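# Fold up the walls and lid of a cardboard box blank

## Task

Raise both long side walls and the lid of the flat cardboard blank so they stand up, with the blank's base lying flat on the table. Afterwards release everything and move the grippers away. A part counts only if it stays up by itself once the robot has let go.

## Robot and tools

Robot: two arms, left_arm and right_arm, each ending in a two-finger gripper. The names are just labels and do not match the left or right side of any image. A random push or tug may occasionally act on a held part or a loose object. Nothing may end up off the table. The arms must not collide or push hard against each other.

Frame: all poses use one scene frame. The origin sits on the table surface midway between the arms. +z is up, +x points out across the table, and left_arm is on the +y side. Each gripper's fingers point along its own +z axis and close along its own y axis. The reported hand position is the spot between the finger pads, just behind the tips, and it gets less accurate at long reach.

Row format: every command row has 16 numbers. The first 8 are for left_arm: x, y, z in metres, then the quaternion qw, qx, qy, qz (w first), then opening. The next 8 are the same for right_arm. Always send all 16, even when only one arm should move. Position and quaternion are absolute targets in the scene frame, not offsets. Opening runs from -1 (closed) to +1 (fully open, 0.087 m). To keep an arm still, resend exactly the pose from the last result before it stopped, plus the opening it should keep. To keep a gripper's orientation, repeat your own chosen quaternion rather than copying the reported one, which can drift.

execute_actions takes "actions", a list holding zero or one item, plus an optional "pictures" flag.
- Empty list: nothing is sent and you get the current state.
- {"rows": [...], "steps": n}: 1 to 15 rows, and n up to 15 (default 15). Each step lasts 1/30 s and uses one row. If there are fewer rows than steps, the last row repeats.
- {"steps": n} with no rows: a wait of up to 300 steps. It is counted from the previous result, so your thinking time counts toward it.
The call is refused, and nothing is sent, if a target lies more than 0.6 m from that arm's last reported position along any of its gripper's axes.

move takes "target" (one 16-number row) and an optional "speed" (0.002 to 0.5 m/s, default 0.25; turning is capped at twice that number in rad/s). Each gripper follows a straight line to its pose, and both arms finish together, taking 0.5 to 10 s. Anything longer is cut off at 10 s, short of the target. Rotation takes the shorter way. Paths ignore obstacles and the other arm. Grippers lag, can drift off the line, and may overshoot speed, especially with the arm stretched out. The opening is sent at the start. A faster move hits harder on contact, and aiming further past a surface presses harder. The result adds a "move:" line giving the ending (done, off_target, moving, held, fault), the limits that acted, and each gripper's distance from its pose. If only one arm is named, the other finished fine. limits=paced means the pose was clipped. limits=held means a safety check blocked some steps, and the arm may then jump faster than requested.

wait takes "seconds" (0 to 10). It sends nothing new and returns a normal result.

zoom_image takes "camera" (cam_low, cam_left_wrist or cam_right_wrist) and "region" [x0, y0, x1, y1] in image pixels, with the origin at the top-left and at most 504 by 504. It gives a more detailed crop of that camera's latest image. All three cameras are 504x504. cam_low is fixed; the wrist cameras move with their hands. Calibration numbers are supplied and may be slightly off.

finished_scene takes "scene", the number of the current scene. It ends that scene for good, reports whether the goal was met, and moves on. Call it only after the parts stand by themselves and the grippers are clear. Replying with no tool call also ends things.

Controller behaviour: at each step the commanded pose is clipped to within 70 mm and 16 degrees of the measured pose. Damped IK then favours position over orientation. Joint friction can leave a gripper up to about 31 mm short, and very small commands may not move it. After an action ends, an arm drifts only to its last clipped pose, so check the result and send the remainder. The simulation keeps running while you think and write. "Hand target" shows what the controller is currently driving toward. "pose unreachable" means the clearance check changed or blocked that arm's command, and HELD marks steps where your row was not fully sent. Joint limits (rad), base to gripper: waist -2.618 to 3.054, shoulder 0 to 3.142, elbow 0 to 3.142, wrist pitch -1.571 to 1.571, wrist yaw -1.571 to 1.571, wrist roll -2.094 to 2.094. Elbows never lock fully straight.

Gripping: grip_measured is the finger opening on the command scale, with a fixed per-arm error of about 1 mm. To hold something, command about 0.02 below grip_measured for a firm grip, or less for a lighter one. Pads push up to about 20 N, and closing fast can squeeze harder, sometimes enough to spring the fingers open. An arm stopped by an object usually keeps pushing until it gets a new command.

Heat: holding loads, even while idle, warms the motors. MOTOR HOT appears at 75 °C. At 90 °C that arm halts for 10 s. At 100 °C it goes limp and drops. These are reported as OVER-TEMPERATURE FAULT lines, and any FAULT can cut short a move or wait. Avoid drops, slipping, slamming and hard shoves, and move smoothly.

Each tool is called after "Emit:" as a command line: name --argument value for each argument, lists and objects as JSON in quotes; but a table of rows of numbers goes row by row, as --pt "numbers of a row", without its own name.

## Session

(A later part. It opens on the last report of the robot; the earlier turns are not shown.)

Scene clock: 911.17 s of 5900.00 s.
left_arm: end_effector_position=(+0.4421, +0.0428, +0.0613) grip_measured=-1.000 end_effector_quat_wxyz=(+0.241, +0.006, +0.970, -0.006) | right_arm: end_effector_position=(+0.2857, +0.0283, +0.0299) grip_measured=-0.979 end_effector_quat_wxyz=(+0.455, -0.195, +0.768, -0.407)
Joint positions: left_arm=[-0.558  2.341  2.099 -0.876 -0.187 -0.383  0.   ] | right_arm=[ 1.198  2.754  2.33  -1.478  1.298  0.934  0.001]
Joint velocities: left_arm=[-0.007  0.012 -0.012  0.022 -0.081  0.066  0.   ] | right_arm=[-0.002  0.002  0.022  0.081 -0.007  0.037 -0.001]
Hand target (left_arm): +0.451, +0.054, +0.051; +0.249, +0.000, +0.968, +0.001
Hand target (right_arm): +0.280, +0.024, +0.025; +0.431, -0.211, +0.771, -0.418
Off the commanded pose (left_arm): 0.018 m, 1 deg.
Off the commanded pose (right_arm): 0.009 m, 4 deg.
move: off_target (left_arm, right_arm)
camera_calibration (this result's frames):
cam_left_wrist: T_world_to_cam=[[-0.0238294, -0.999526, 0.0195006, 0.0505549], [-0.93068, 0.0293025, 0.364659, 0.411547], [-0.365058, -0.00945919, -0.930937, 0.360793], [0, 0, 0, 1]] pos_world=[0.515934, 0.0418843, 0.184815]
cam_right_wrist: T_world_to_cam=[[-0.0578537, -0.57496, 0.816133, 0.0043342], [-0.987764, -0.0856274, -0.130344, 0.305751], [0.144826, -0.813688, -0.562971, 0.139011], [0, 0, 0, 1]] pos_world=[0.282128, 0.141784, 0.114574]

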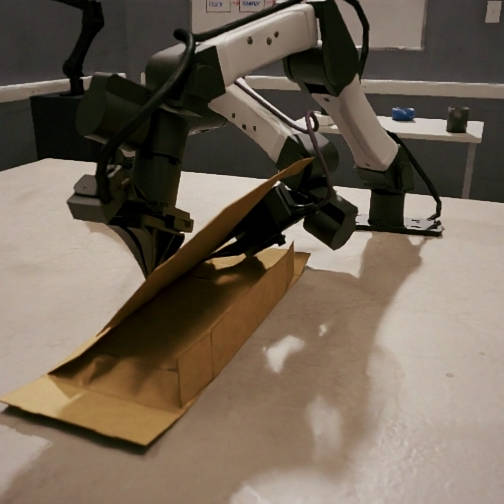

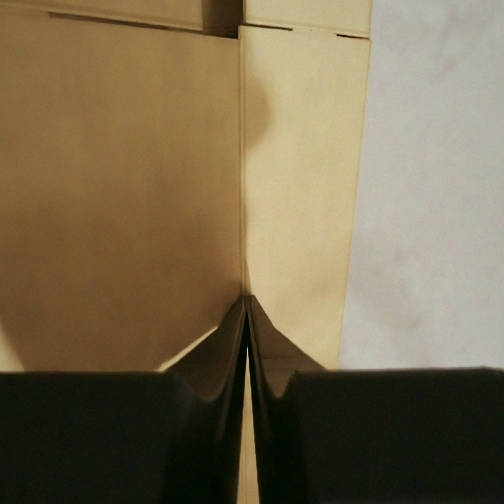

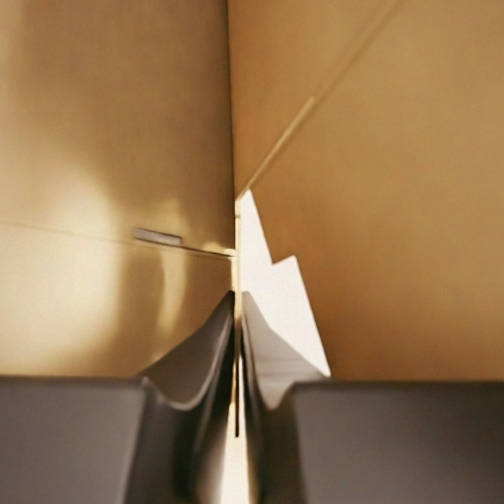

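On the lid crease. Press down with right still holding.

Emit:
move --target '[0.445,0.05,-0.01,0.25,0,0.968,0,-1,0.28,0.024,0.025,0.43,-0.21,0.771,-0.42,-1]' --speed 0.04

Emit:
move --target '[0.445,0.05,-0.01,0.25,0,0.968,0,-1,0.283,0.027,0.025,0.44,-0.2,0.77,-0.41,-0.7]' --speed 0.04

Scene clock: 916.43 s of 5900.00 s.
left_arm: end_effector_position=(+0.4434, +0.0427, +0.0533) grip_measured=-1.000 end_effector_quat_wxyz=(+0.275, +0.003, +0.961, -0.020) | right_arm: end_effector_position=(+0.2868, +0.0264, +0.0275) grip_measured=-0.975 end_effector_quat_wxyz=(+0.449, -0.209, +0.761, -0.419)
Joint positions: left_arm=[-0.558  2.264  1.91  -0.689 -0.189 -0.382  0.   ] | right_arm=[ 1.197  2.766  2.33  -1.478  1.307  0.905  0.001]
Joint velocities: left_arm=[ 0.002 -0.012 -0.002 -0.007  0.007 -0.007  0.   ] | right_arm=[-0.002  0.022  0.002  0.051  0.051 -0.007 -0.   ]
Hand target (left_arm): +0.440, +0.052, -0.006; +0.248, +0.000, +0.969, +0.001
Hand target (right_arm): +0.280, +0.024, +0.025; +0.431, -0.212, +0.771, -0.418
Off the commanded pose (left_arm): 0.064 m, 4 deg.
Off the commanded pose (right_arm): 0.008 m, 2 deg.
After step 90, 0.23 s passed at rest.
move: off_target (left_arm)
camera_calibration (this result's frames):
cam_left_wrist: T_world_to_cam=[[-0.0258952, -0.998544, 0.0473286, 0.0500872], [-0.953804, 0.038855, 0.297905, 0.429086], [-0.29931, -0.0374279, -0.953421, 0.327043], [0, 0, 0, 1]] pos_world=[0.508449, 0.0455826, 0.181612]
cam_right_wrist: T_world_to_cam=[[-0.0459305, -0.543793, 0.837962, 0.000421904], [-0.988076, -0.0986756, -0.118194, 0.306496], [0.146959, -0.833398, -0.532776, 0.135023], [0, 0, 0, 1]] pos_world=[0.283018, 0.143001, 0.107809]

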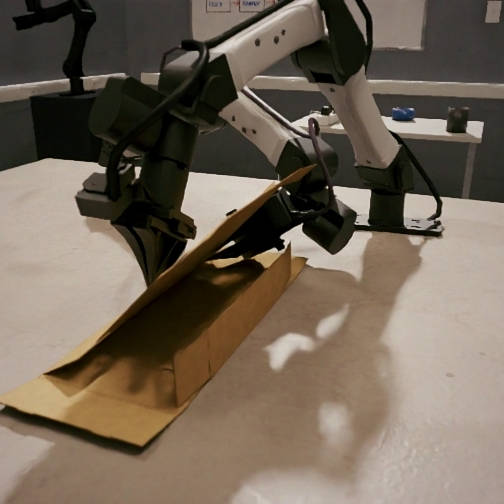

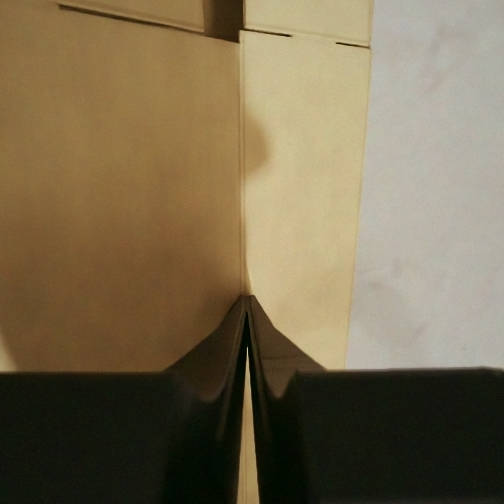

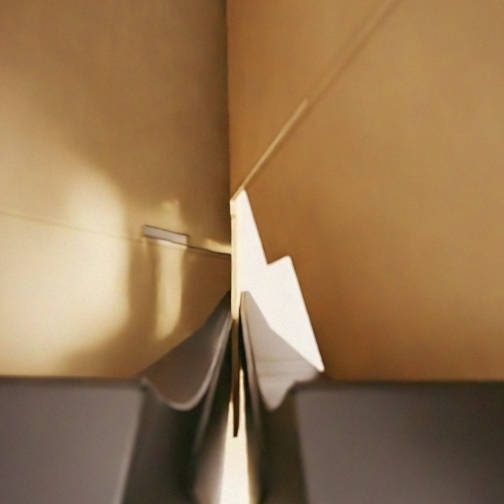

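Scene clock: 918.47 s of 5900.00 s.
left_arm: end_effector_position=(+0.4553, +0.0402, +0.0424) grip_measured=-1.000 end_effector_quat_wxyz=(+0.295, -0.001, +0.955, -0.019) | right_arm: end_effector_position=(+0.2846, +0.0250, +0.0247) grip_measured=-0.701 end_effector_quat_wxyz=(+0.440, -0.209, +0.767, -0.417)
Joint positions: left_arm=[-0.56   2.287  1.89  -0.608 -0.209 -0.382  0.   ] | right_arm=[ 1.196  2.766  2.33  -1.485  1.286  0.909  0.013]
Joint velocities: left_arm=[-0.007  0.002  0.002  0.037  0.022 -0.037  0.   ] | right_arm=[-0.007  0.022 -0.002  0.066 -0.022 -0.022 -0.001]
Hand target (left_arm): +0.443, +0.051, -0.007; +0.250, -0.000, +0.968, -0.000
Hand target (right_arm): +0.283, +0.027, +0.025; +0.441, -0.201, +0.772, -0.410
Off the commanded pose (left_arm): 0.054 m, 6 deg.
Off the commanded pose (right_arm): 0.003 m, 1 deg.
move: off_target (left_arm)
camera_calibration (this result's frames):
cam_left_wrist: T_world_to_cam=[[-0.0188826, -0.998695, 0.0474472, 0.0452156], [-0.965588, 0.0305273, 0.25828, 0.451137], [-0.259392, -0.0409374, -0.964904, 0.302589], [0, 0, 0, 1]] pos_world=[0.514955, 0.0437718, 0.173305]
cam_right_wrist: T_world_to_cam=[[-0.034076, -0.546709, 0.836629, -0.00139737], [-0.991032, -0.0897422, -0.0990084, 0.30394], [0.12921, -0.832499, -0.538748, 0.137881], [0, 0, 0, 1]] pos_world=[0.283351, 0.141298, 0.105545]

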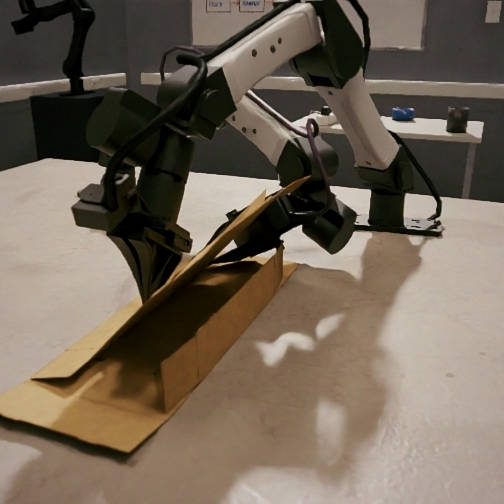

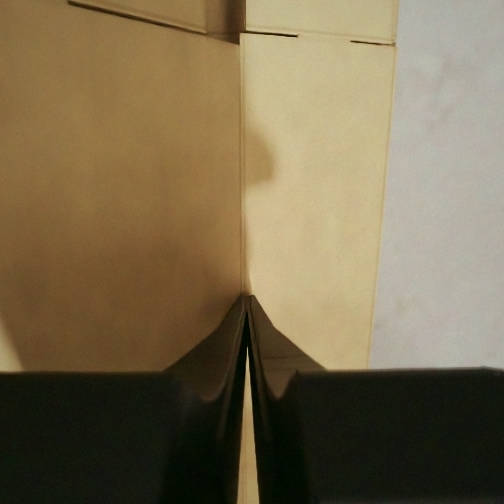

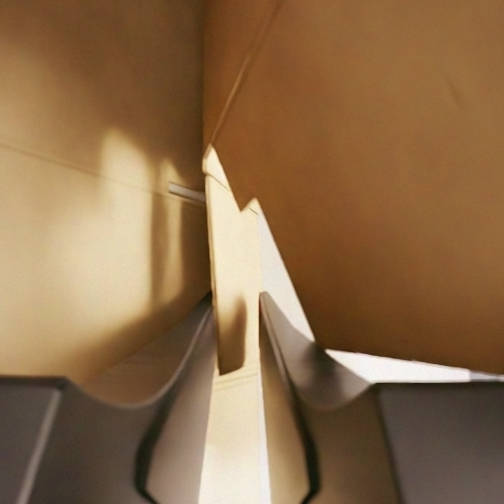

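Withdraw right in -x.

Emit:
move --target '[0.445,0.045,-0.01,0.25,0,0.968,0,-1,0.2,0.035,0.04,0.54,-0.25,0.72,-0.35,-0.7]' --speed 0.04

Emit:
move --target '[0.445,0.045,-0.03,0.25,0,0.968,0,-1,0.15,-0.1,0.1,0.45,0,0.89,0,-1]' --speed 0.1

Scene clock: 927.00 s of 5900.00 s.
left_arm: end_effector_position=(+0.4579, +0.0428, +0.0297) grip_measured=-1.000 end_effector_quat_wxyz=(+0.293, -0.003, +0.956, -0.008) | right_arm: end_effector_position=(+0.2028, +0.0338, +0.0317) grip_measured=-0.700 end_effector_quat_wxyz=(+0.529, -0.257, +0.723, -0.363)
Joint positions: left_arm=[-0.56   2.315  1.89  -0.592 -0.228 -0.382  0.   ] | right_arm=[ 1.408  2.531  1.839 -1.291  1.377  1.049  0.013]
Joint velocities: left_arm=[-0.022  0.002 -0.007 -0.051  0.022 -0.022  0.   ] | right_arm=[-0.007 -0.007  0.002 -0.081 -0.022  0.022  0.   ]
Hand target (left_arm): +0.444, +0.045, -0.009; +0.250, -0.001, +0.968, -0.000
Hand target (right_arm): +0.200, +0.036, +0.039; +0.540, -0.251, +0.722, -0.352
Off the commanded pose (left_arm): 0.042 m, 5 deg.
Off the commanded pose (right_arm): 0.009 m, 2 deg.
After step 90, 1.87 s passed at rest.
move: off_target (left_arm)
camera_calibration (this result's frames):
cam_left_wrist: T_world_to_cam=[[-0.00840688, -0.999589, 0.0274036, 0.0442516], [-0.964778, 0.0153137, 0.262618, 0.456948], [-0.262929, -0.0242306, -0.964511, 0.292034], [0, 0, 0, 1]] pos_world=[0.51801, 0.044312, 0.160455]
cam_right_wrist: T_world_to_cam=[[-0.00571884, -0.585635, 0.810555, -0.00886164], [-0.932008, -0.290626, -0.216556, 0.222985], [0.362392, -0.756682, -0.544155, 0.109852], [0, 0, 0, 1]] pos_world=[0.167964, 0.142739, 0.115248]

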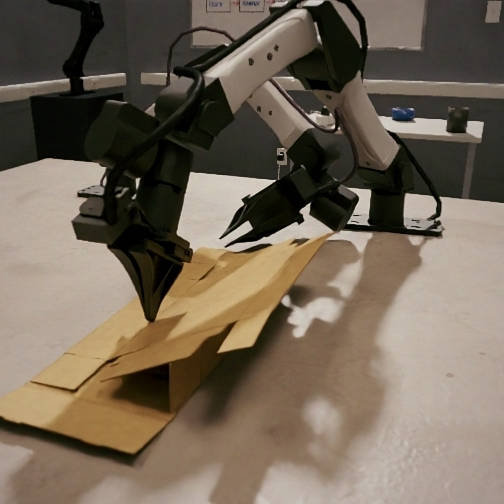

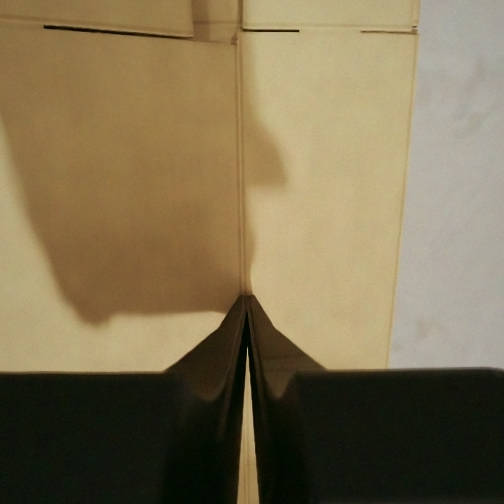

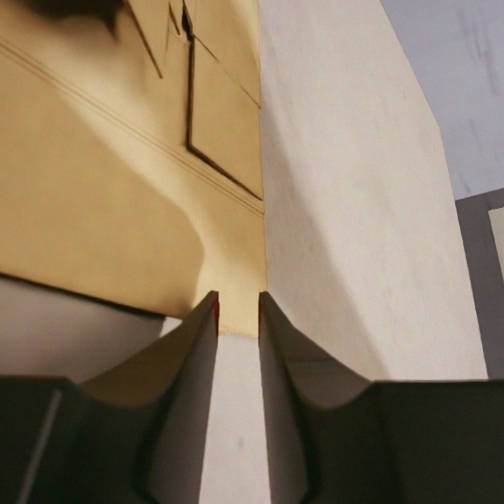

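Scene clock: 932.20 s of 5900.00 s.
left_arm: end_effector_position=(+0.4589, +0.0428, +0.0260) grip_measured=-1.000 end_effector_quat_wxyz=(+0.295, -0.004, +0.955, -0.008) | right_arm: end_effector_position=(+0.1458, -0.0971, +0.0974) grip_measured=-1.000 end_effector_quat_wxyz=(+0.452, -0.015, +0.892, -0.008)
Joint positions: left_arm=[-0.56   2.318  1.878 -0.572 -0.231 -0.382  0.   ] | right_arm=[ 1.332  1.348  0.842 -0.734  0.895  1.121  0.   ]
Joint velocities: left_arm=[-0.017  0.002 -0.007 -0.037  0.066 -0.066  0.   ] | right_arm=[-0.007 -0.007 -0.002 -0.037 -0.007  0.007  0.   ]
Hand target (left_arm): +0.442, +0.046, -0.027; +0.249, -0.001, +0.968, +0.000
Hand target (right_arm): +0.147, -0.099, +0.097; +0.451, -0.002, +0.893, +0.001
Off the commanded pose (left_arm): 0.058 m, 5 deg.
Off the commanded pose (right_arm): 0.006 m, 2 deg.
move: off_target (left_arm)
camera_calibration (this result's frames):
cam_left_wrist: T_world_to_cam=[[-0.00713734, -0.999603, 0.0272637, 0.043822], [-0.966128, 0.0139266, 0.257688, 0.459708], [-0.257965, -0.024501, -0.965844, 0.286478], [0, 0, 0, 1]] pos_world=[0.518351, 0.0444214, 0.157037]
cam_right_wrist: T_world_to_cam=[[0.032751, -0.998293, 0.0483522, -0.110487], [-0.998136, -0.0351614, -0.0498723, 0.164238], [0.0514873, -0.0466288, -0.997584, 0.225632], [0, 0, 0, 1]] pos_world=[0.155933, -0.0940025, 0.23862]

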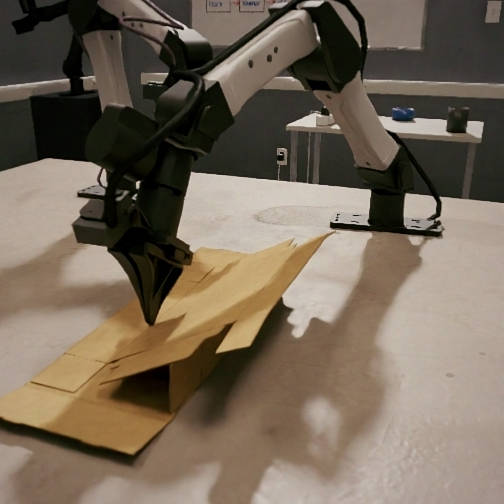

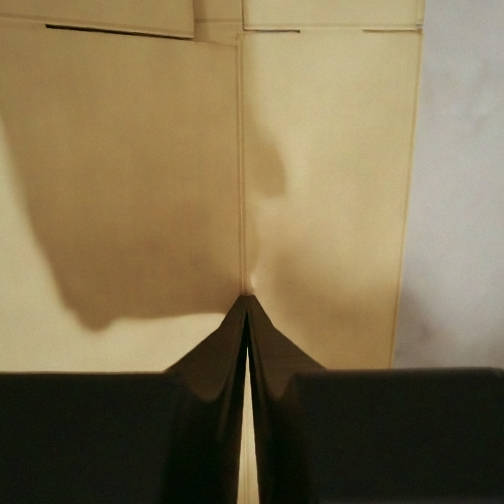

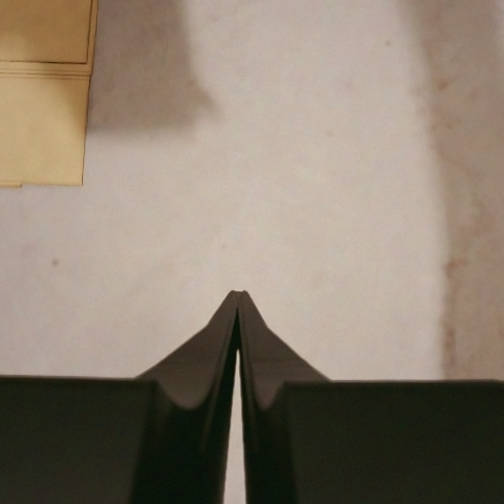

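Emit:
move --target '[0.445,0.045,-0.02,0.25,0,0.968,0,-1,0.33,0.0,0.08,0.1,0,0.92,0.38,-1]'

Emit:
move --target '[0.445,0.045,-0.02,0.25,0,0.968,0,-1,0.34,0.04,-0.005,0.1,0,0.92,0.38,-1]' --speed 0.05

Emit:
move --target '[0.42,0.1,0.2,0.25,0,0.968,0,-1,0.34,0.04,-0.005,0.1,0,0.92,0.38,-1]' --speed 0.12

Emit:
move --target '[0.2,0.38,0.2,0.3,0,0.954,0,-1,0.34,0.04,-0.005,0.1,0,0.92,0.38,-1]'

Emit:
move --target '[0.2,0.38,0.2,0.3,0,0.954,0,-1,0.34,0.0,0.07,0.1,0,0.92,0.38,-1]' --speed 0.03

Emit:
move --target '[0.2,0.38,0.2,0.3,0,0.954,0,-1,0.25,-0.25,0.12,0.1,0,0.92,0.38,-1]' --speed 0.1

Scene clock: 948.23 s of 5900.00 s.
left_arm: end_effector_position=(+0.4597, +0.0426, +0.0264) grip_measured=-1.000 end_effector_quat_wxyz=(+0.297, -0.004, +0.955, -0.008) | right_arm: end_effector_position=(+0.3248, -0.0021, +0.0812) grip_measured=-1.000 end_effector_quat_wxyz=(+0.100, +0.001, +0.921, +0.376)
Joint positions: left_arm=[-0.56   2.318  1.878 -0.569 -0.232 -0.382  0.   ] | right_arm=[ 0.501  1.993  1.421 -0.389 -0.555  0.664  0.   ]
Joint velocities: left_arm=[ 0.027  0.002 -0.002 -0.007 -0.095 -0.037  0.   ] | right_arm=[ 0.012 -0.007  0.002 -0.022  0.007  0.037  0.   ]
Hand target (left_arm): +0.444, +0.046, -0.018; +0.250, -0.001, +0.968, -0.000
Hand target (right_arm): +0.330, -0.002, +0.085; +0.103, -0.002, +0.919, +0.380
Off the commanded pose (left_arm): 0.049 m, 6 deg.
Off the commanded pose (right_arm): 0.006 m, 1 deg.
After step 90, 10.30 s passed at rest.
move: off_target (left_arm)
camera_calibration (this result's frames):
cam_left_wrist: T_world_to_cam=[[-0.0068355, -0.999577, 0.0282786, 0.0433998], [-0.967087, 0.0138012, 0.254071, 0.460967], [-0.254354, -0.0256112, -0.966772, 0.285483], [0, 0, 0, 1]] pos_world=[0.518706, 0.0443312, 0.157651]
cam_right_wrist: T_world_to_cam=[[0.09721, -0.719214, -0.687954, 0.0186346], [-0.761894, -0.498521, 0.413515, 0.230077], [-0.640365, 0.483951, -0.596426, 0.39799], [0, 0, 0, 1]] pos_world=[0.428341, -0.064507, 0.155051]

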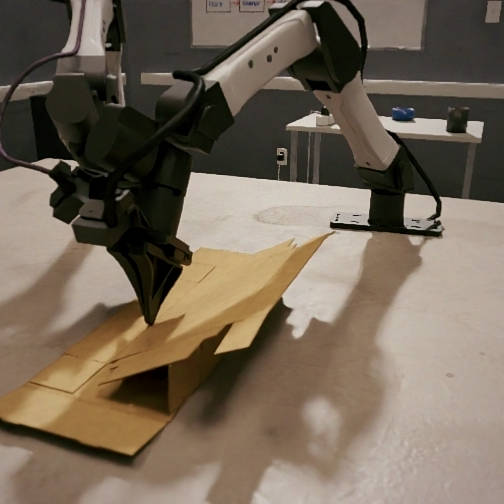

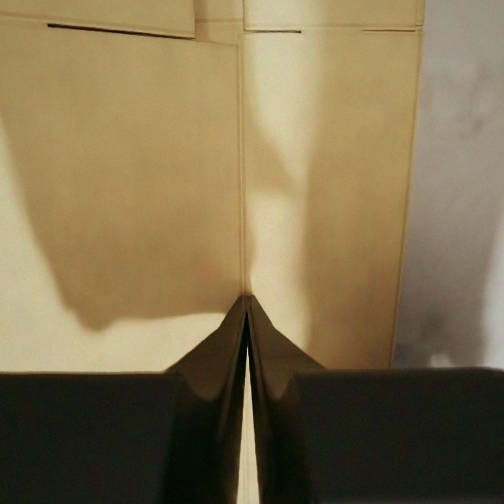

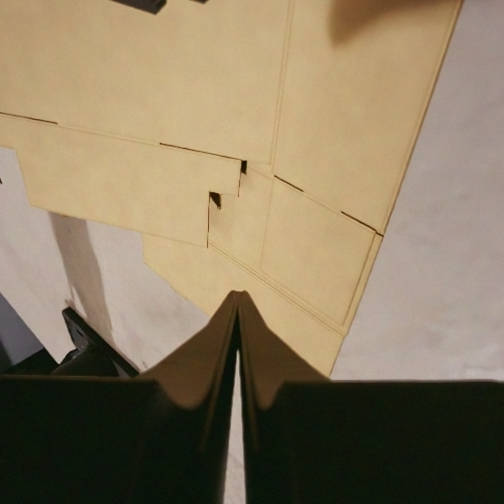

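Scene clock: 950.50 s of 5900.00 s.
left_arm: end_effector_position=(+0.4649, +0.0422, +0.0268) grip_measured=-1.000 end_effector_quat_wxyz=(+0.307, -0.007, +0.952, -0.007) | right_arm: end_effector_position=(+0.3388, +0.0372, +0.0188) grip_measured=-1.000 end_effector_quat_wxyz=(+0.096, -0.004, +0.910, +0.403)
Joint positions: left_arm=[-0.56   2.322  1.878 -0.545 -0.242 -0.382  0.   ] | right_arm=[ 0.548  2.201  1.431 -0.131 -0.578  0.727  0.   ]
Joint velocities: left_arm=[ 0.002 -0.007 -0.007  0.022 -0.11  -0.095  0.   ] | right_arm=[-0.012  0.007 -0.007 -0.037  0.022  0.007  0.   ]
Hand target (left_arm): +0.444, +0.046, -0.018; +0.250, -0.001, +0.968, +0.000
Hand target (right_arm): +0.340, +0.039, -0.004; +0.100, -0.000, +0.920, +0.380
Off the commanded pose (left_arm): 0.051 m, 7 deg.
Off the commanded pose (right_arm): 0.024 m, 3 deg.
move: off_target (left_arm, right_arm)
camera_calibration (this result's frames):
cam_left_wrist: T_world_to_cam=[[-0.00165284, -0.999601, 0.0281939, 0.0406437], [-0.972292, 0.00819716, 0.233627, 0.469069], [-0.233765, -0.0270266, -0.971918, 0.277785], [0, 0, 0, 1]] pos_world=[0.521076, 0.04429, 0.159251]
cam_right_wrist: T_world_to_cam=[[0.109754, -0.676849, -0.727894, -0.00248191], [-0.751716, -0.535637, 0.384728, 0.284584], [-0.65029, 0.504944, -0.567586, 0.35269], [0, 0, 0, 1]] pos_world=[0.44355, -0.0273348, 0.0888877]

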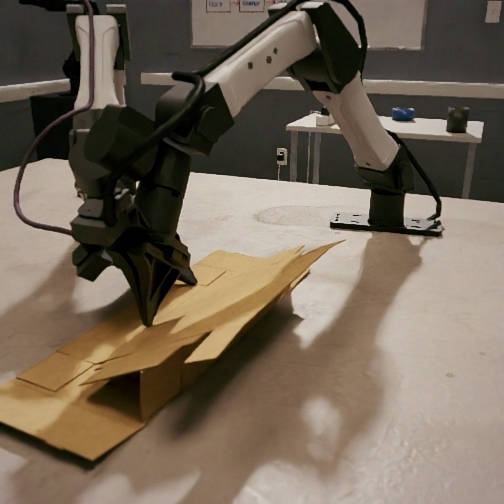

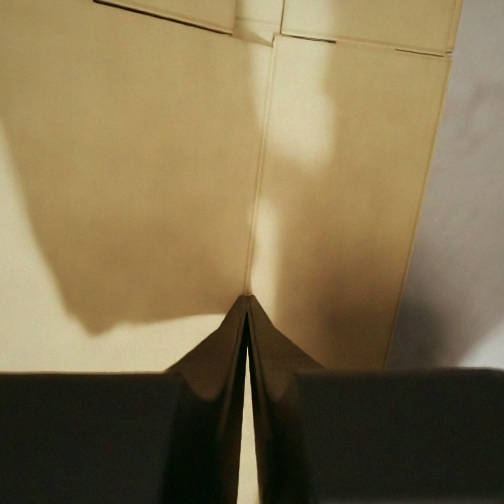

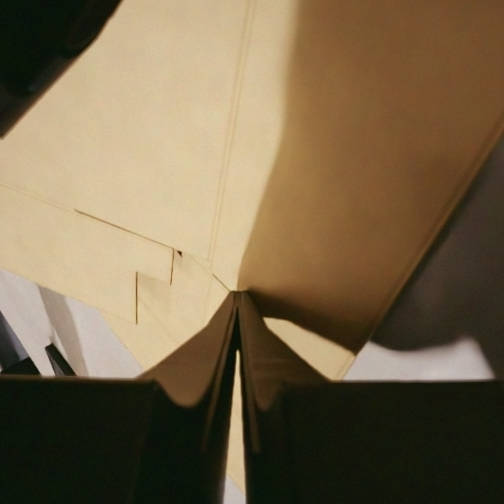

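Scene clock: 952.90 s of 5900.00 s.
left_arm: end_effector_position=(+0.4151, +0.0984, +0.1968) grip_measured=-1.000 end_effector_quat_wxyz=(+0.252, -0.001, +0.968, +0.001) | right_arm: end_effector_position=(+0.3387, +0.0426, +0.0255) grip_measured=-1.000 end_effector_quat_wxyz=(+0.096, -0.012, +0.901, +0.422)
Joint positions: left_arm=[-0.479  2.215  2.432 -1.306 -0.174 -0.32   0.   ] | right_arm=[ 0.548  2.201  1.431 -0.101 -0.615  0.735  0.   ]
Joint velocities: left_arm=[ 0.007  0.002  0.007  0.007 -0.007 -0.037  0.   ] | right_arm=[-0.002 -0.012 -0.007  0.007 -0.022  0.037  0.   ]
Hand target (left_arm): +0.417, +0.102, +0.199; +0.251, -0.000, +0.968, +0.000
Hand target (right_arm): +0.339, +0.038, -0.004; +0.100, -0.001, +0.919, +0.381
Off the commanded pose (left_arm): 0.006 m, 0 deg.
Off the commanded pose (right_arm): 0.031 m, 5 deg.
move: off_target (right_arm)
camera_calibration (this result's frames):
cam_left_wrist: T_world_to_cam=[[-0.00574527, -0.999928, 0.0105365, 0.0971254], [-0.939094, 0.00901573, 0.343543, 0.344967], [-0.343613, -0.00792099, -0.939078, 0.470191], [0, 0, 0, 1]] pos_world=[0.486078, 0.0977327, 0.322011]
cam_right_wrist: T_world_to_cam=[[0.126299, -0.644597, -0.754018, -0.000182252], [-0.744236, -0.564124, 0.357599, 0.28419], [-0.655867, 0.516003, -0.55098, 0.354771], [0, 0, 0, 1]] pos_world=[0.44421, -0.0228625, 0.0937086]

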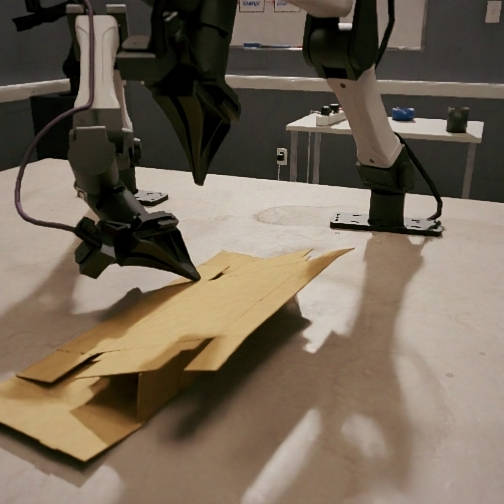

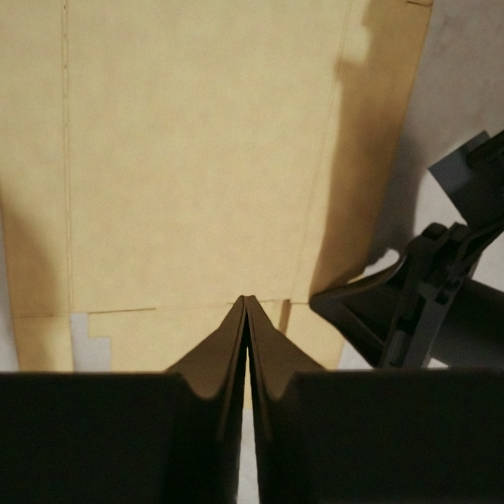

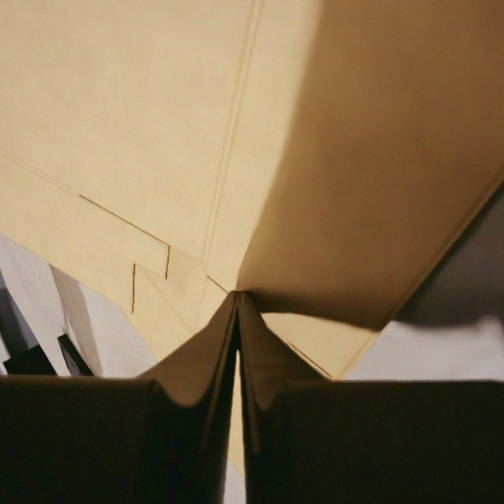

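Scene clock: 955.07 s of 5900.00 s.
left_arm: end_effector_position=(+0.2114, +0.3815, +0.1991) grip_measured=-1.000 end_effector_quat_wxyz=(+0.307, +0.002, +0.952, +0.011) | right_arm: end_effector_position=(+0.3391, +0.0457, +0.0284) grip_measured=-1.000 end_effector_quat_wxyz=(+0.101, -0.015, +0.899, +0.426)
Joint positions: left_arm=[ 0.468  1.274  1.286 -1.034  0.313  0.503  0.   ] | right_arm=[ 0.553  2.197  1.431 -0.089 -0.613  0.736  0.   ]
Joint velocities: left_arm=[ 0.007  0.017  0.007 -0.037 -0.037  0.081  0.   ] | right_arm=[-0.012 -0.002 -0.007  0.022 -0.066 -0.022  0.   ]
Hand target (left_arm): +0.205, +0.380, +0.197; +0.303, +0.002, +0.953, +0.007
Hand target (right_arm): +0.339, +0.038, -0.004; +0.100, -0.001, +0.919, +0.381
Off the commanded pose (left_arm): 0.012 m, 1 deg.
Off the commanded pose (right_arm): 0.034 m, 6 deg.
move: off_target (left_arm, right_arm)
camera_calibration (this result's frames):
cam_left_wrist: T_world_to_cam=[[-0.00773367, -0.999899, -0.0119263, 0.38392], [-0.972117, 0.00472239, 0.23445, 0.180675], [-0.23437, 0.0134069, -0.972055, 0.379887], [0, 0, 0, 1]] pos_world=[0.26764, 0.377935, 0.33149]
cam_right_wrist: T_world_to_cam=[[0.1378, -0.638915, -0.756835, -0.000163828], [-0.747057, -0.568758, 0.344122, 0.286773], [-0.65032, 0.517979, -0.555681, 0.353155], [0, 0, 0, 1]] pos_world=[0.443922, -0.0199267, 0.0974323]

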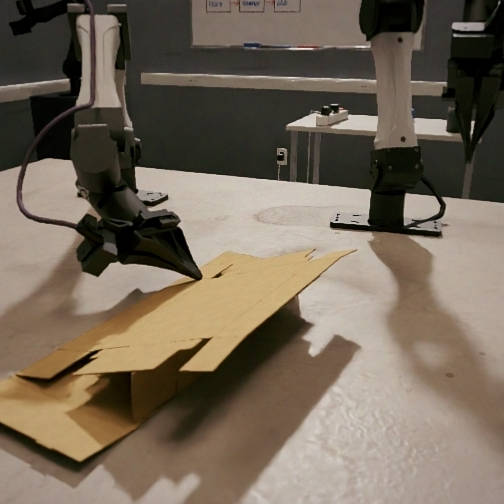

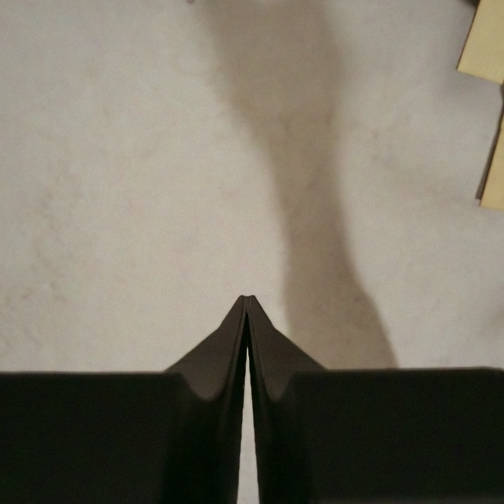

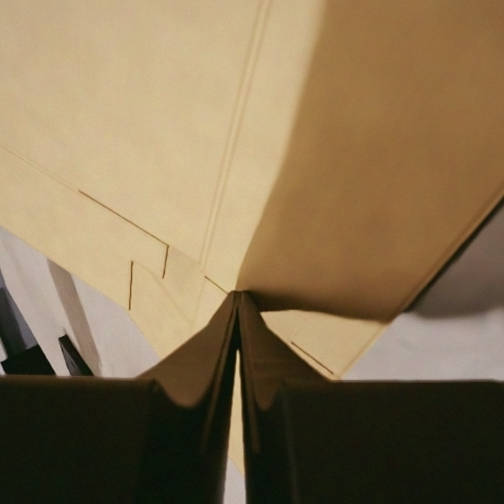

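Scene clock: 957.50 s of 5900.00 s.
left_arm: end_effector_position=(+0.2042, +0.3801, +0.1966) grip_measured=-1.000 end_effector_quat_wxyz=(+0.298, -0.001, +0.954, -0.000) | right_arm: end_effector_position=(+0.3278, +0.0010, +0.0507) grip_measured=-1.000 end_effector_quat_wxyz=(+0.077, +0.006, +0.924, +0.374)
Joint positions: left_arm=[ 0.488  1.274  1.286 -1.066  0.331  0.517  0.   ] | right_arm=[ 0.498  2.081  1.431 -0.356 -0.575  0.664  0.   ]
Joint velocities: left_arm=[ 0.022 -0.002 -0.002  0.037  0.022 -0.066  0.   ] | right_arm=[-0.012 -0.017 -0.022  0.022  0.037 -0.051  0.   ]
Hand target (left_arm): +0.200, +0.380, +0.200; +0.300, -0.000, +0.954, +0.000
Hand target (right_arm): +0.338, -0.000, +0.070; +0.101, +0.001, +0.919, +0.380
Off the commanded pose (left_arm): 0.005 m, 0 deg.
Off the commanded pose (right_arm): 0.023 m, 3 deg.
move: off_target (right_arm)
camera_calibration (this result's frames):
cam_left_wrist: T_world_to_cam=[[-0.00843016, -0.999906, 0.0108125, 0.378149], [-0.967701, 0.0108822, 0.251864, 0.167612], [-0.251958, -0.00834003, -0.967702, 0.386828], [0, 0, 0, 1]] pos_world=[0.262851, 0.379515, 0.32803]
cam_right_wrist: T_world_to_cam=[[0.0713406, -0.72256, -0.687618, 0.00811717], [-0.737438, -0.5024, 0.45142, 0.236581], [-0.671637, 0.474871, -0.568684, 0.389038], [0, 0, 0, 1]] pos_world=[0.435176, -0.0600195, 0.120024]

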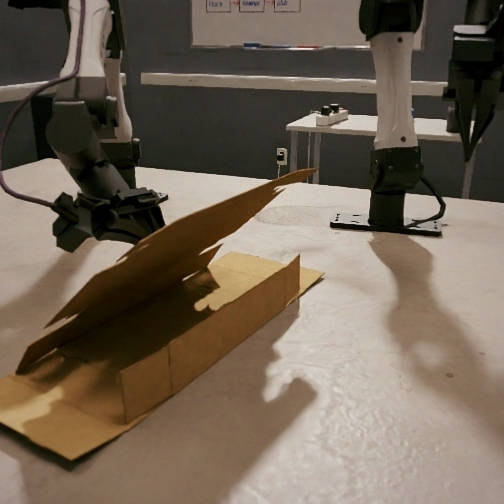

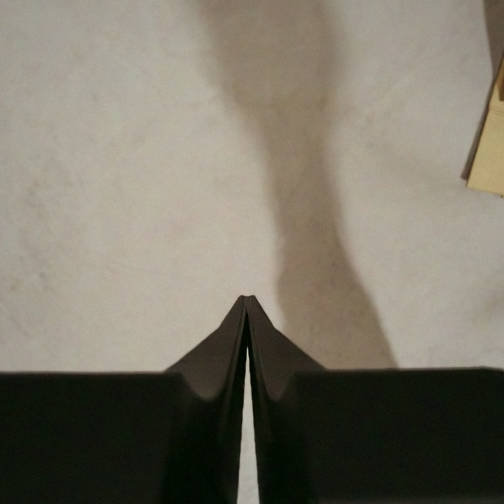

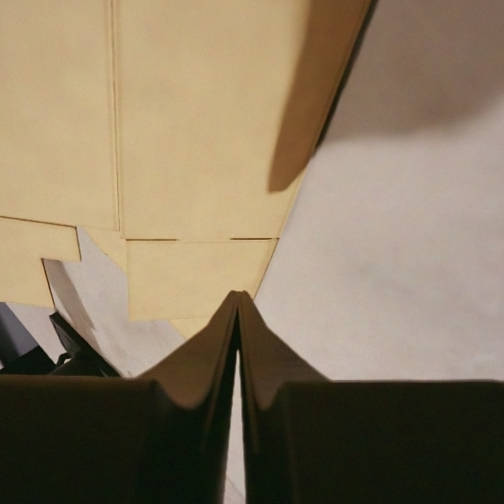

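Scene clock: 960.80 s of 5900.00 s.
left_arm: end_effector_position=(+0.2041, +0.3800, +0.1966) grip_measured=-1.000 end_effector_quat_wxyz=(+0.298, -0.000, +0.955, -0.001) | right_arm: end_effector_position=(+0.2390, -0.2442, +0.1053) grip_measured=-1.000 end_effector_quat_wxyz=(+0.082, +0.009, +0.922, +0.379)
Joint positions: left_arm=[ 0.488  1.274  1.286 -1.066  0.331  0.518  0.   ] | right_arm=[-0.168  1.651  1.135 -1.018 -0.795 -0.15   0.   ]
Joint velocities: left_arm=[-0.002  0.007 -0.012 -0.022  0.022  0.007  0.   ] | right_arm=[ 0.002 -0.012 -0.007  0.037  0.037 -0.022  0.   ]
Hand target (left_arm): +0.200, +0.380, +0.200; +0.300, +0.000, +0.954, +0.000
Hand target (right_arm): +0.246, -0.247, +0.118; +0.103, +0.001, +0.920, +0.379
Off the commanded pose (left_arm): 0.005 m, 0 deg.
Off the commanded pose (right_arm): 0.019 m, 2 deg.
move: off_target (right_arm)
camera_calibration (this result's frames):
cam_left_wrist: T_world_to_cam=[[-0.00943162, -0.999891, 0.0113603, 0.378054], [-0.967627, 0.0119915, 0.252098, 0.167063], [-0.252207, -0.00861489, -0.967635, 0.386905], [0, 0, 0, 1]] pos_world=[0.262801, 0.379342, 0.327972]
cam_right_wrist: T_world_to_cam=[[0.0687619, -0.714733, -0.696009, -0.121737], [-0.744533, -0.501135, 0.44106, 0.0263154], [-0.664035, 0.487874, -0.566601, 0.478011], [0, 0, 0, 1]] pos_world=[0.345379, -0.307031, 0.174504]

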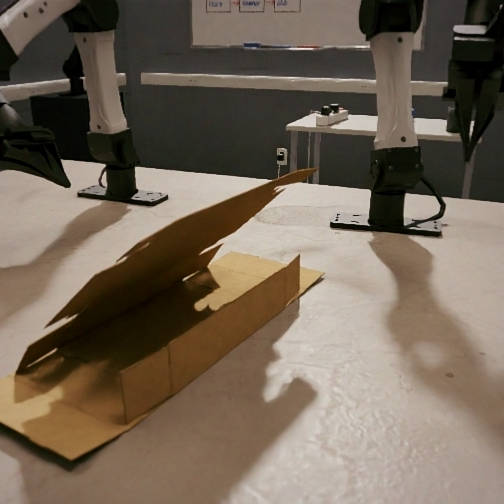

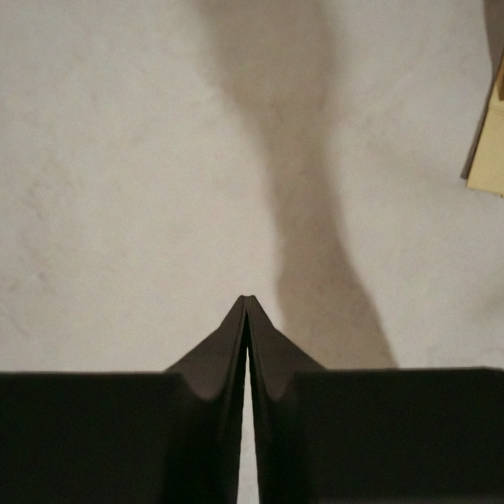

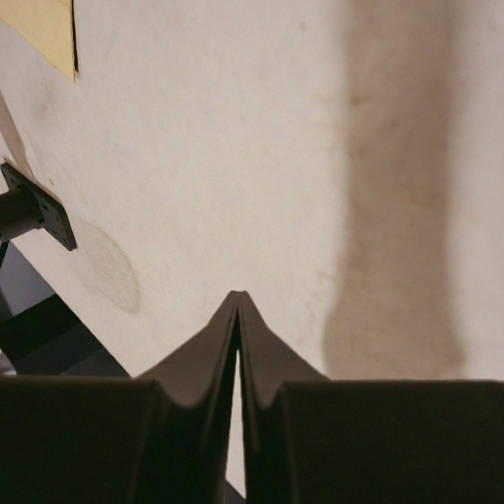

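Emit:
move --target '[0.38,0.25,0.095,0.1,0,0.86,-0.5,-1,0.38,-0.09,0.03,0.1,0,0.86,0.5,-1]'

Emit:
move --target '[0.38,0.1,0.095,0.1,0,0.86,-0.5,-1,0.38,-0.05,0.01,0.1,0,0.86,0.5,-1]' --speed 0.08

Emit:
move --target '[0.38,-0.03,0.095,0.1,0,0.86,-0.5,-1,0.38,-0.05,0.01,0.1,0,0.86,0.5,-1]' --speed 0.04

Scene clock: 974.50 s of 5900.00 s.
left_arm: end_effector_position=(+0.3792, +0.2540, +0.0961) grip_measured=-1.000 end_effector_quat_wxyz=(+0.104, -0.009, +0.861, -0.498) | right_arm: end_effector_position=(+0.3758, -0.0995, +0.0280) grip_measured=-1.000 end_effector_quat_wxyz=(+0.090, +0.007, +0.865, +0.494)
Joint positions: left_arm=[ 0.228  2.461  2.143 -1.485  1.052  0.462  0.   ] | right_arm=[ 0.168  2.204  1.369 -0.208 -0.961  0.447  0.   ]
Joint velocities: left_arm=[-0.002 -0.007 -0.002  0.022 -0.022 -0.022  0.   ] | right_arm=[-0.002  0.007 -0.007 -0.007  0.037  0.066  0.   ]
Hand target (left_arm): +0.381, +0.250, +0.098; +0.102, -0.003, +0.859, -0.502
Hand target (right_arm): +0.382, -0.094, +0.033; +0.097, -0.001, +0.860, +0.501
Off the commanded pose (left_arm): 0.004 m, 1 deg.
Off the commanded pose (right_arm): 0.011 m, 2 deg.
After step 90, 7.70 s passed at rest.
move: off_target (right_arm)
camera_calibration (this result's frames):
cam_left_wrist: T_world_to_cam=[[-0.0937334, -0.49263, 0.865176, 0.0759595], [-0.779525, 0.576883, 0.244022, 0.149271], [-0.619318, -0.651553, -0.438091, 0.584451], [0, 0, 0, 1]] pos_world=[0.485441, 0.332109, 0.153899]
cam_right_wrist: T_world_to_cam=[[0.101047, -0.513874, -0.851894, -0.0693201], [-0.746048, -0.605623, 0.276828, 0.229608], [-0.658181, 0.607581, -0.444571, 0.460775], [0, 0, 0, 1]] pos_world=[0.481576, -0.176524, 0.082232]

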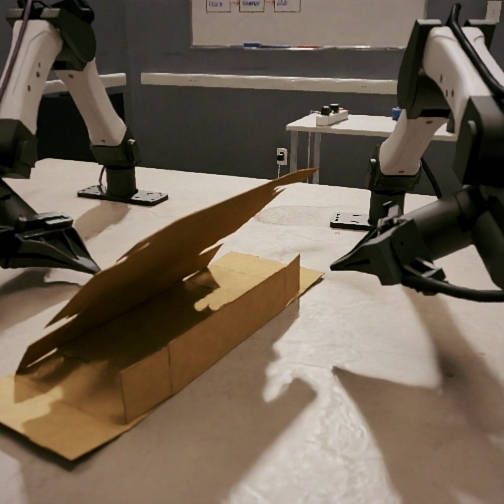

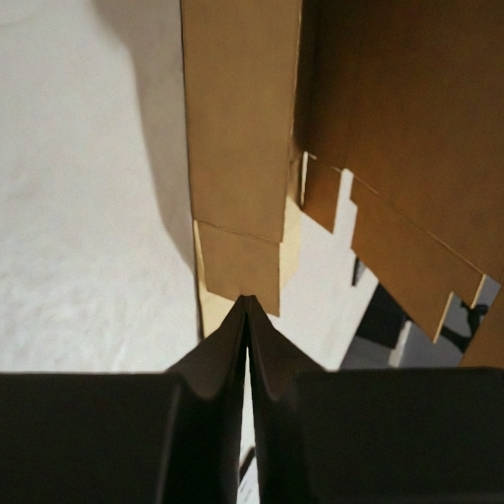

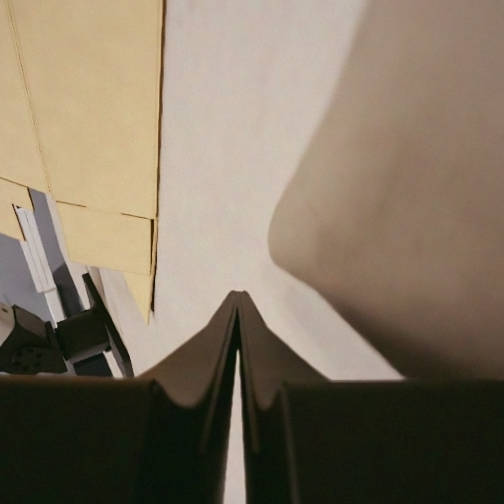

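Scene clock: 976.93 s of 5900.00 s.
left_arm: end_effector_position=(+0.3785, +0.1021, +0.0890) grip_measured=-1.000 end_effector_quat_wxyz=(+0.087, -0.002, +0.859, -0.504) | right_arm: end_effector_position=(+0.3814, -0.0547, +0.0171) grip_measured=-1.000 end_effector_quat_wxyz=(+0.101, -0.001, +0.858, +0.503)
Joint positions: left_arm=[-0.107  2.205  1.657 -0.733  1.05  -0.162  0.   ] | right_arm=[ 0.265  2.257  1.369 -0.008 -0.919  0.589  0.   ]
Joint velocities: left_arm=[-0.002  0.012 -0.007  0.022 -0.037 -0.037  0.   ] | right_arm=[ 0.002 -0.002  0.007 -0.022 -0.022 -0.051  0.   ]
Hand target (left_arm): +0.378, +0.100, +0.095; +0.098, +0.002, +0.859, -0.503
Hand target (right_arm): +0.381, -0.050, +0.010; +0.099, -0.000, +0.860, +0.500
Off the commanded pose (left_arm): 0.007 m, 2 deg.
Off the commanded pose (right_arm): 0.009 m, 0 deg.
move: done
camera_calibration (this result's frames):
cam_left_wrist: T_world_to_cam=[[-0.0886377, -0.480012, 0.872773, 0.00335784], [-0.756847, 0.602099, 0.254281, 0.225971], [-0.647554, -0.638017, -0.416664, 0.489255], [0, 0, 0, 1]] pos_world=[0.488142, 0.177707, 0.143464]
cam_right_wrist: T_world_to_cam=[[0.126375, -0.496823, -0.858601, -0.0647974], [-0.750519, -0.61386, 0.244739, 0.265743], [-0.648653, 0.613468, -0.450452, 0.429133], [0, 0, 0, 1]] pos_world=[0.485993, -0.132323, 0.0726309]

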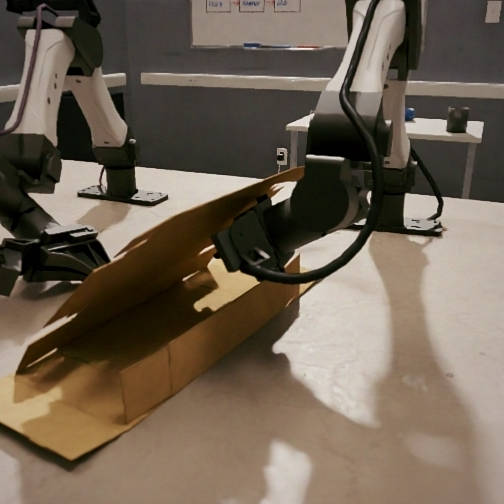

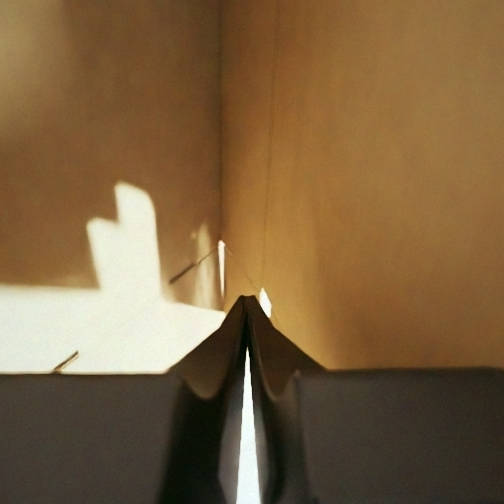

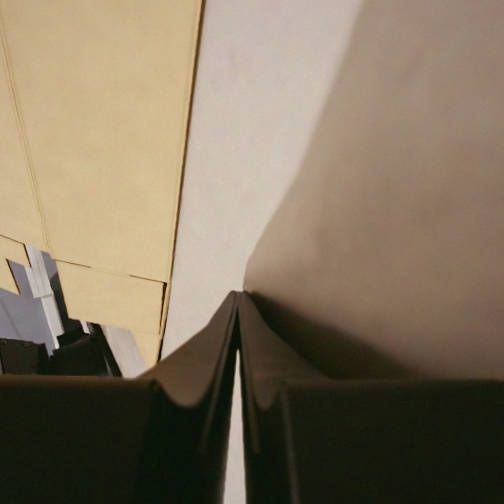

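Scene clock: 980.57 s of 5900.00 s.
left_arm: end_effector_position=(+0.3791, -0.0228, +0.0881) grip_measured=-1.000 end_effector_quat_wxyz=(+0.089, -0.007, +0.863, -0.497) | right_arm: end_effector_position=(+0.3818, -0.0547, +0.0171) grip_measured=-1.000 end_effector_quat_wxyz=(+0.101, -0.000, +0.859, +0.503)
Joint positions: left_arm=[-0.389  2.187  1.58  -0.3    0.899 -0.616  0.   ] | right_arm=[ 0.265  2.257  1.369 -0.007 -0.918  0.59   0.   ]
Joint velocities: left_arm=[ 0.007 -0.012 -0.007 -0.081  0.037 -0.051  0.   ] | right_arm=[-0.007  0.012  0.002 -0.007  0.007  0.007  0.   ]
Hand target (left_arm): +0.378, -0.030, +0.096; +0.098, +0.001, +0.860, -0.501
Hand target (right_arm): +0.380, -0.050, +0.010; +0.100, -0.000, +0.860, +0.500
Off the commanded pose (left_arm): 0.010 m, 2 deg.
Off the commanded pose (right_arm): 0.009 m, 0 deg.
move: done
camera_calibration (this result's frames):
cam_left_wrist: T_world_to_cam=[[-0.0810465, -0.494218, 0.865552, -0.0583685], [-0.762652, 0.589857, 0.265389, 0.30288], [-0.641712, -0.638606, -0.424722, 0.408098], [0, 0, 0, 1]] pos_world=[0.488142, 0.0531111, 0.143468]
cam_right_wrist: T_world_to_cam=[[0.126621, -0.497433, -0.858212, -0.0649887], [-0.751718, -0.612617, 0.244174, 0.266611], [-0.647215, 0.614216, -0.4515, 0.428932], [0, 0, 0, 1]] pos_world=[0.486256, -0.132454, 0.0727893]

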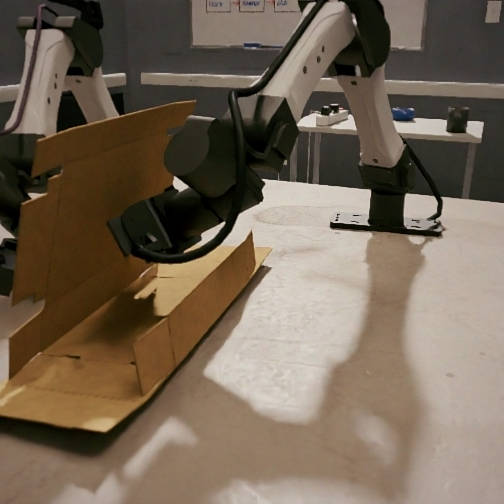

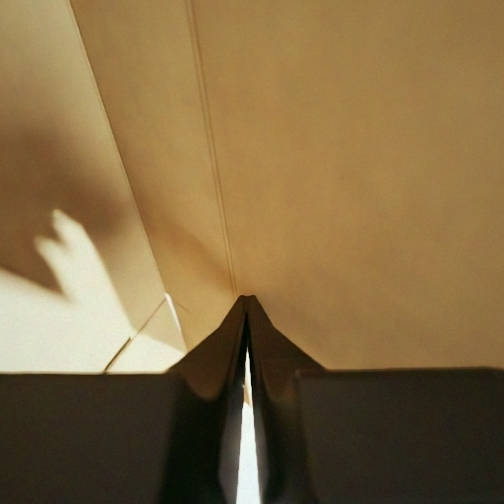

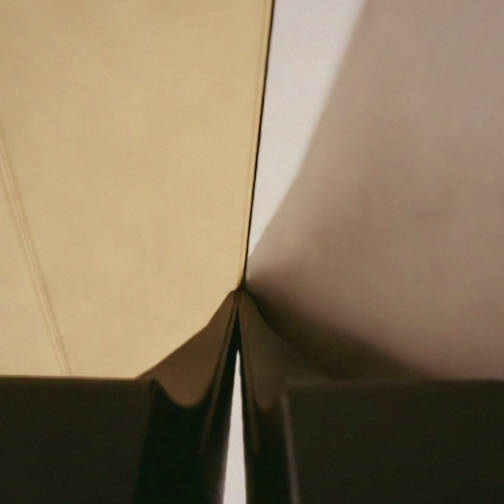

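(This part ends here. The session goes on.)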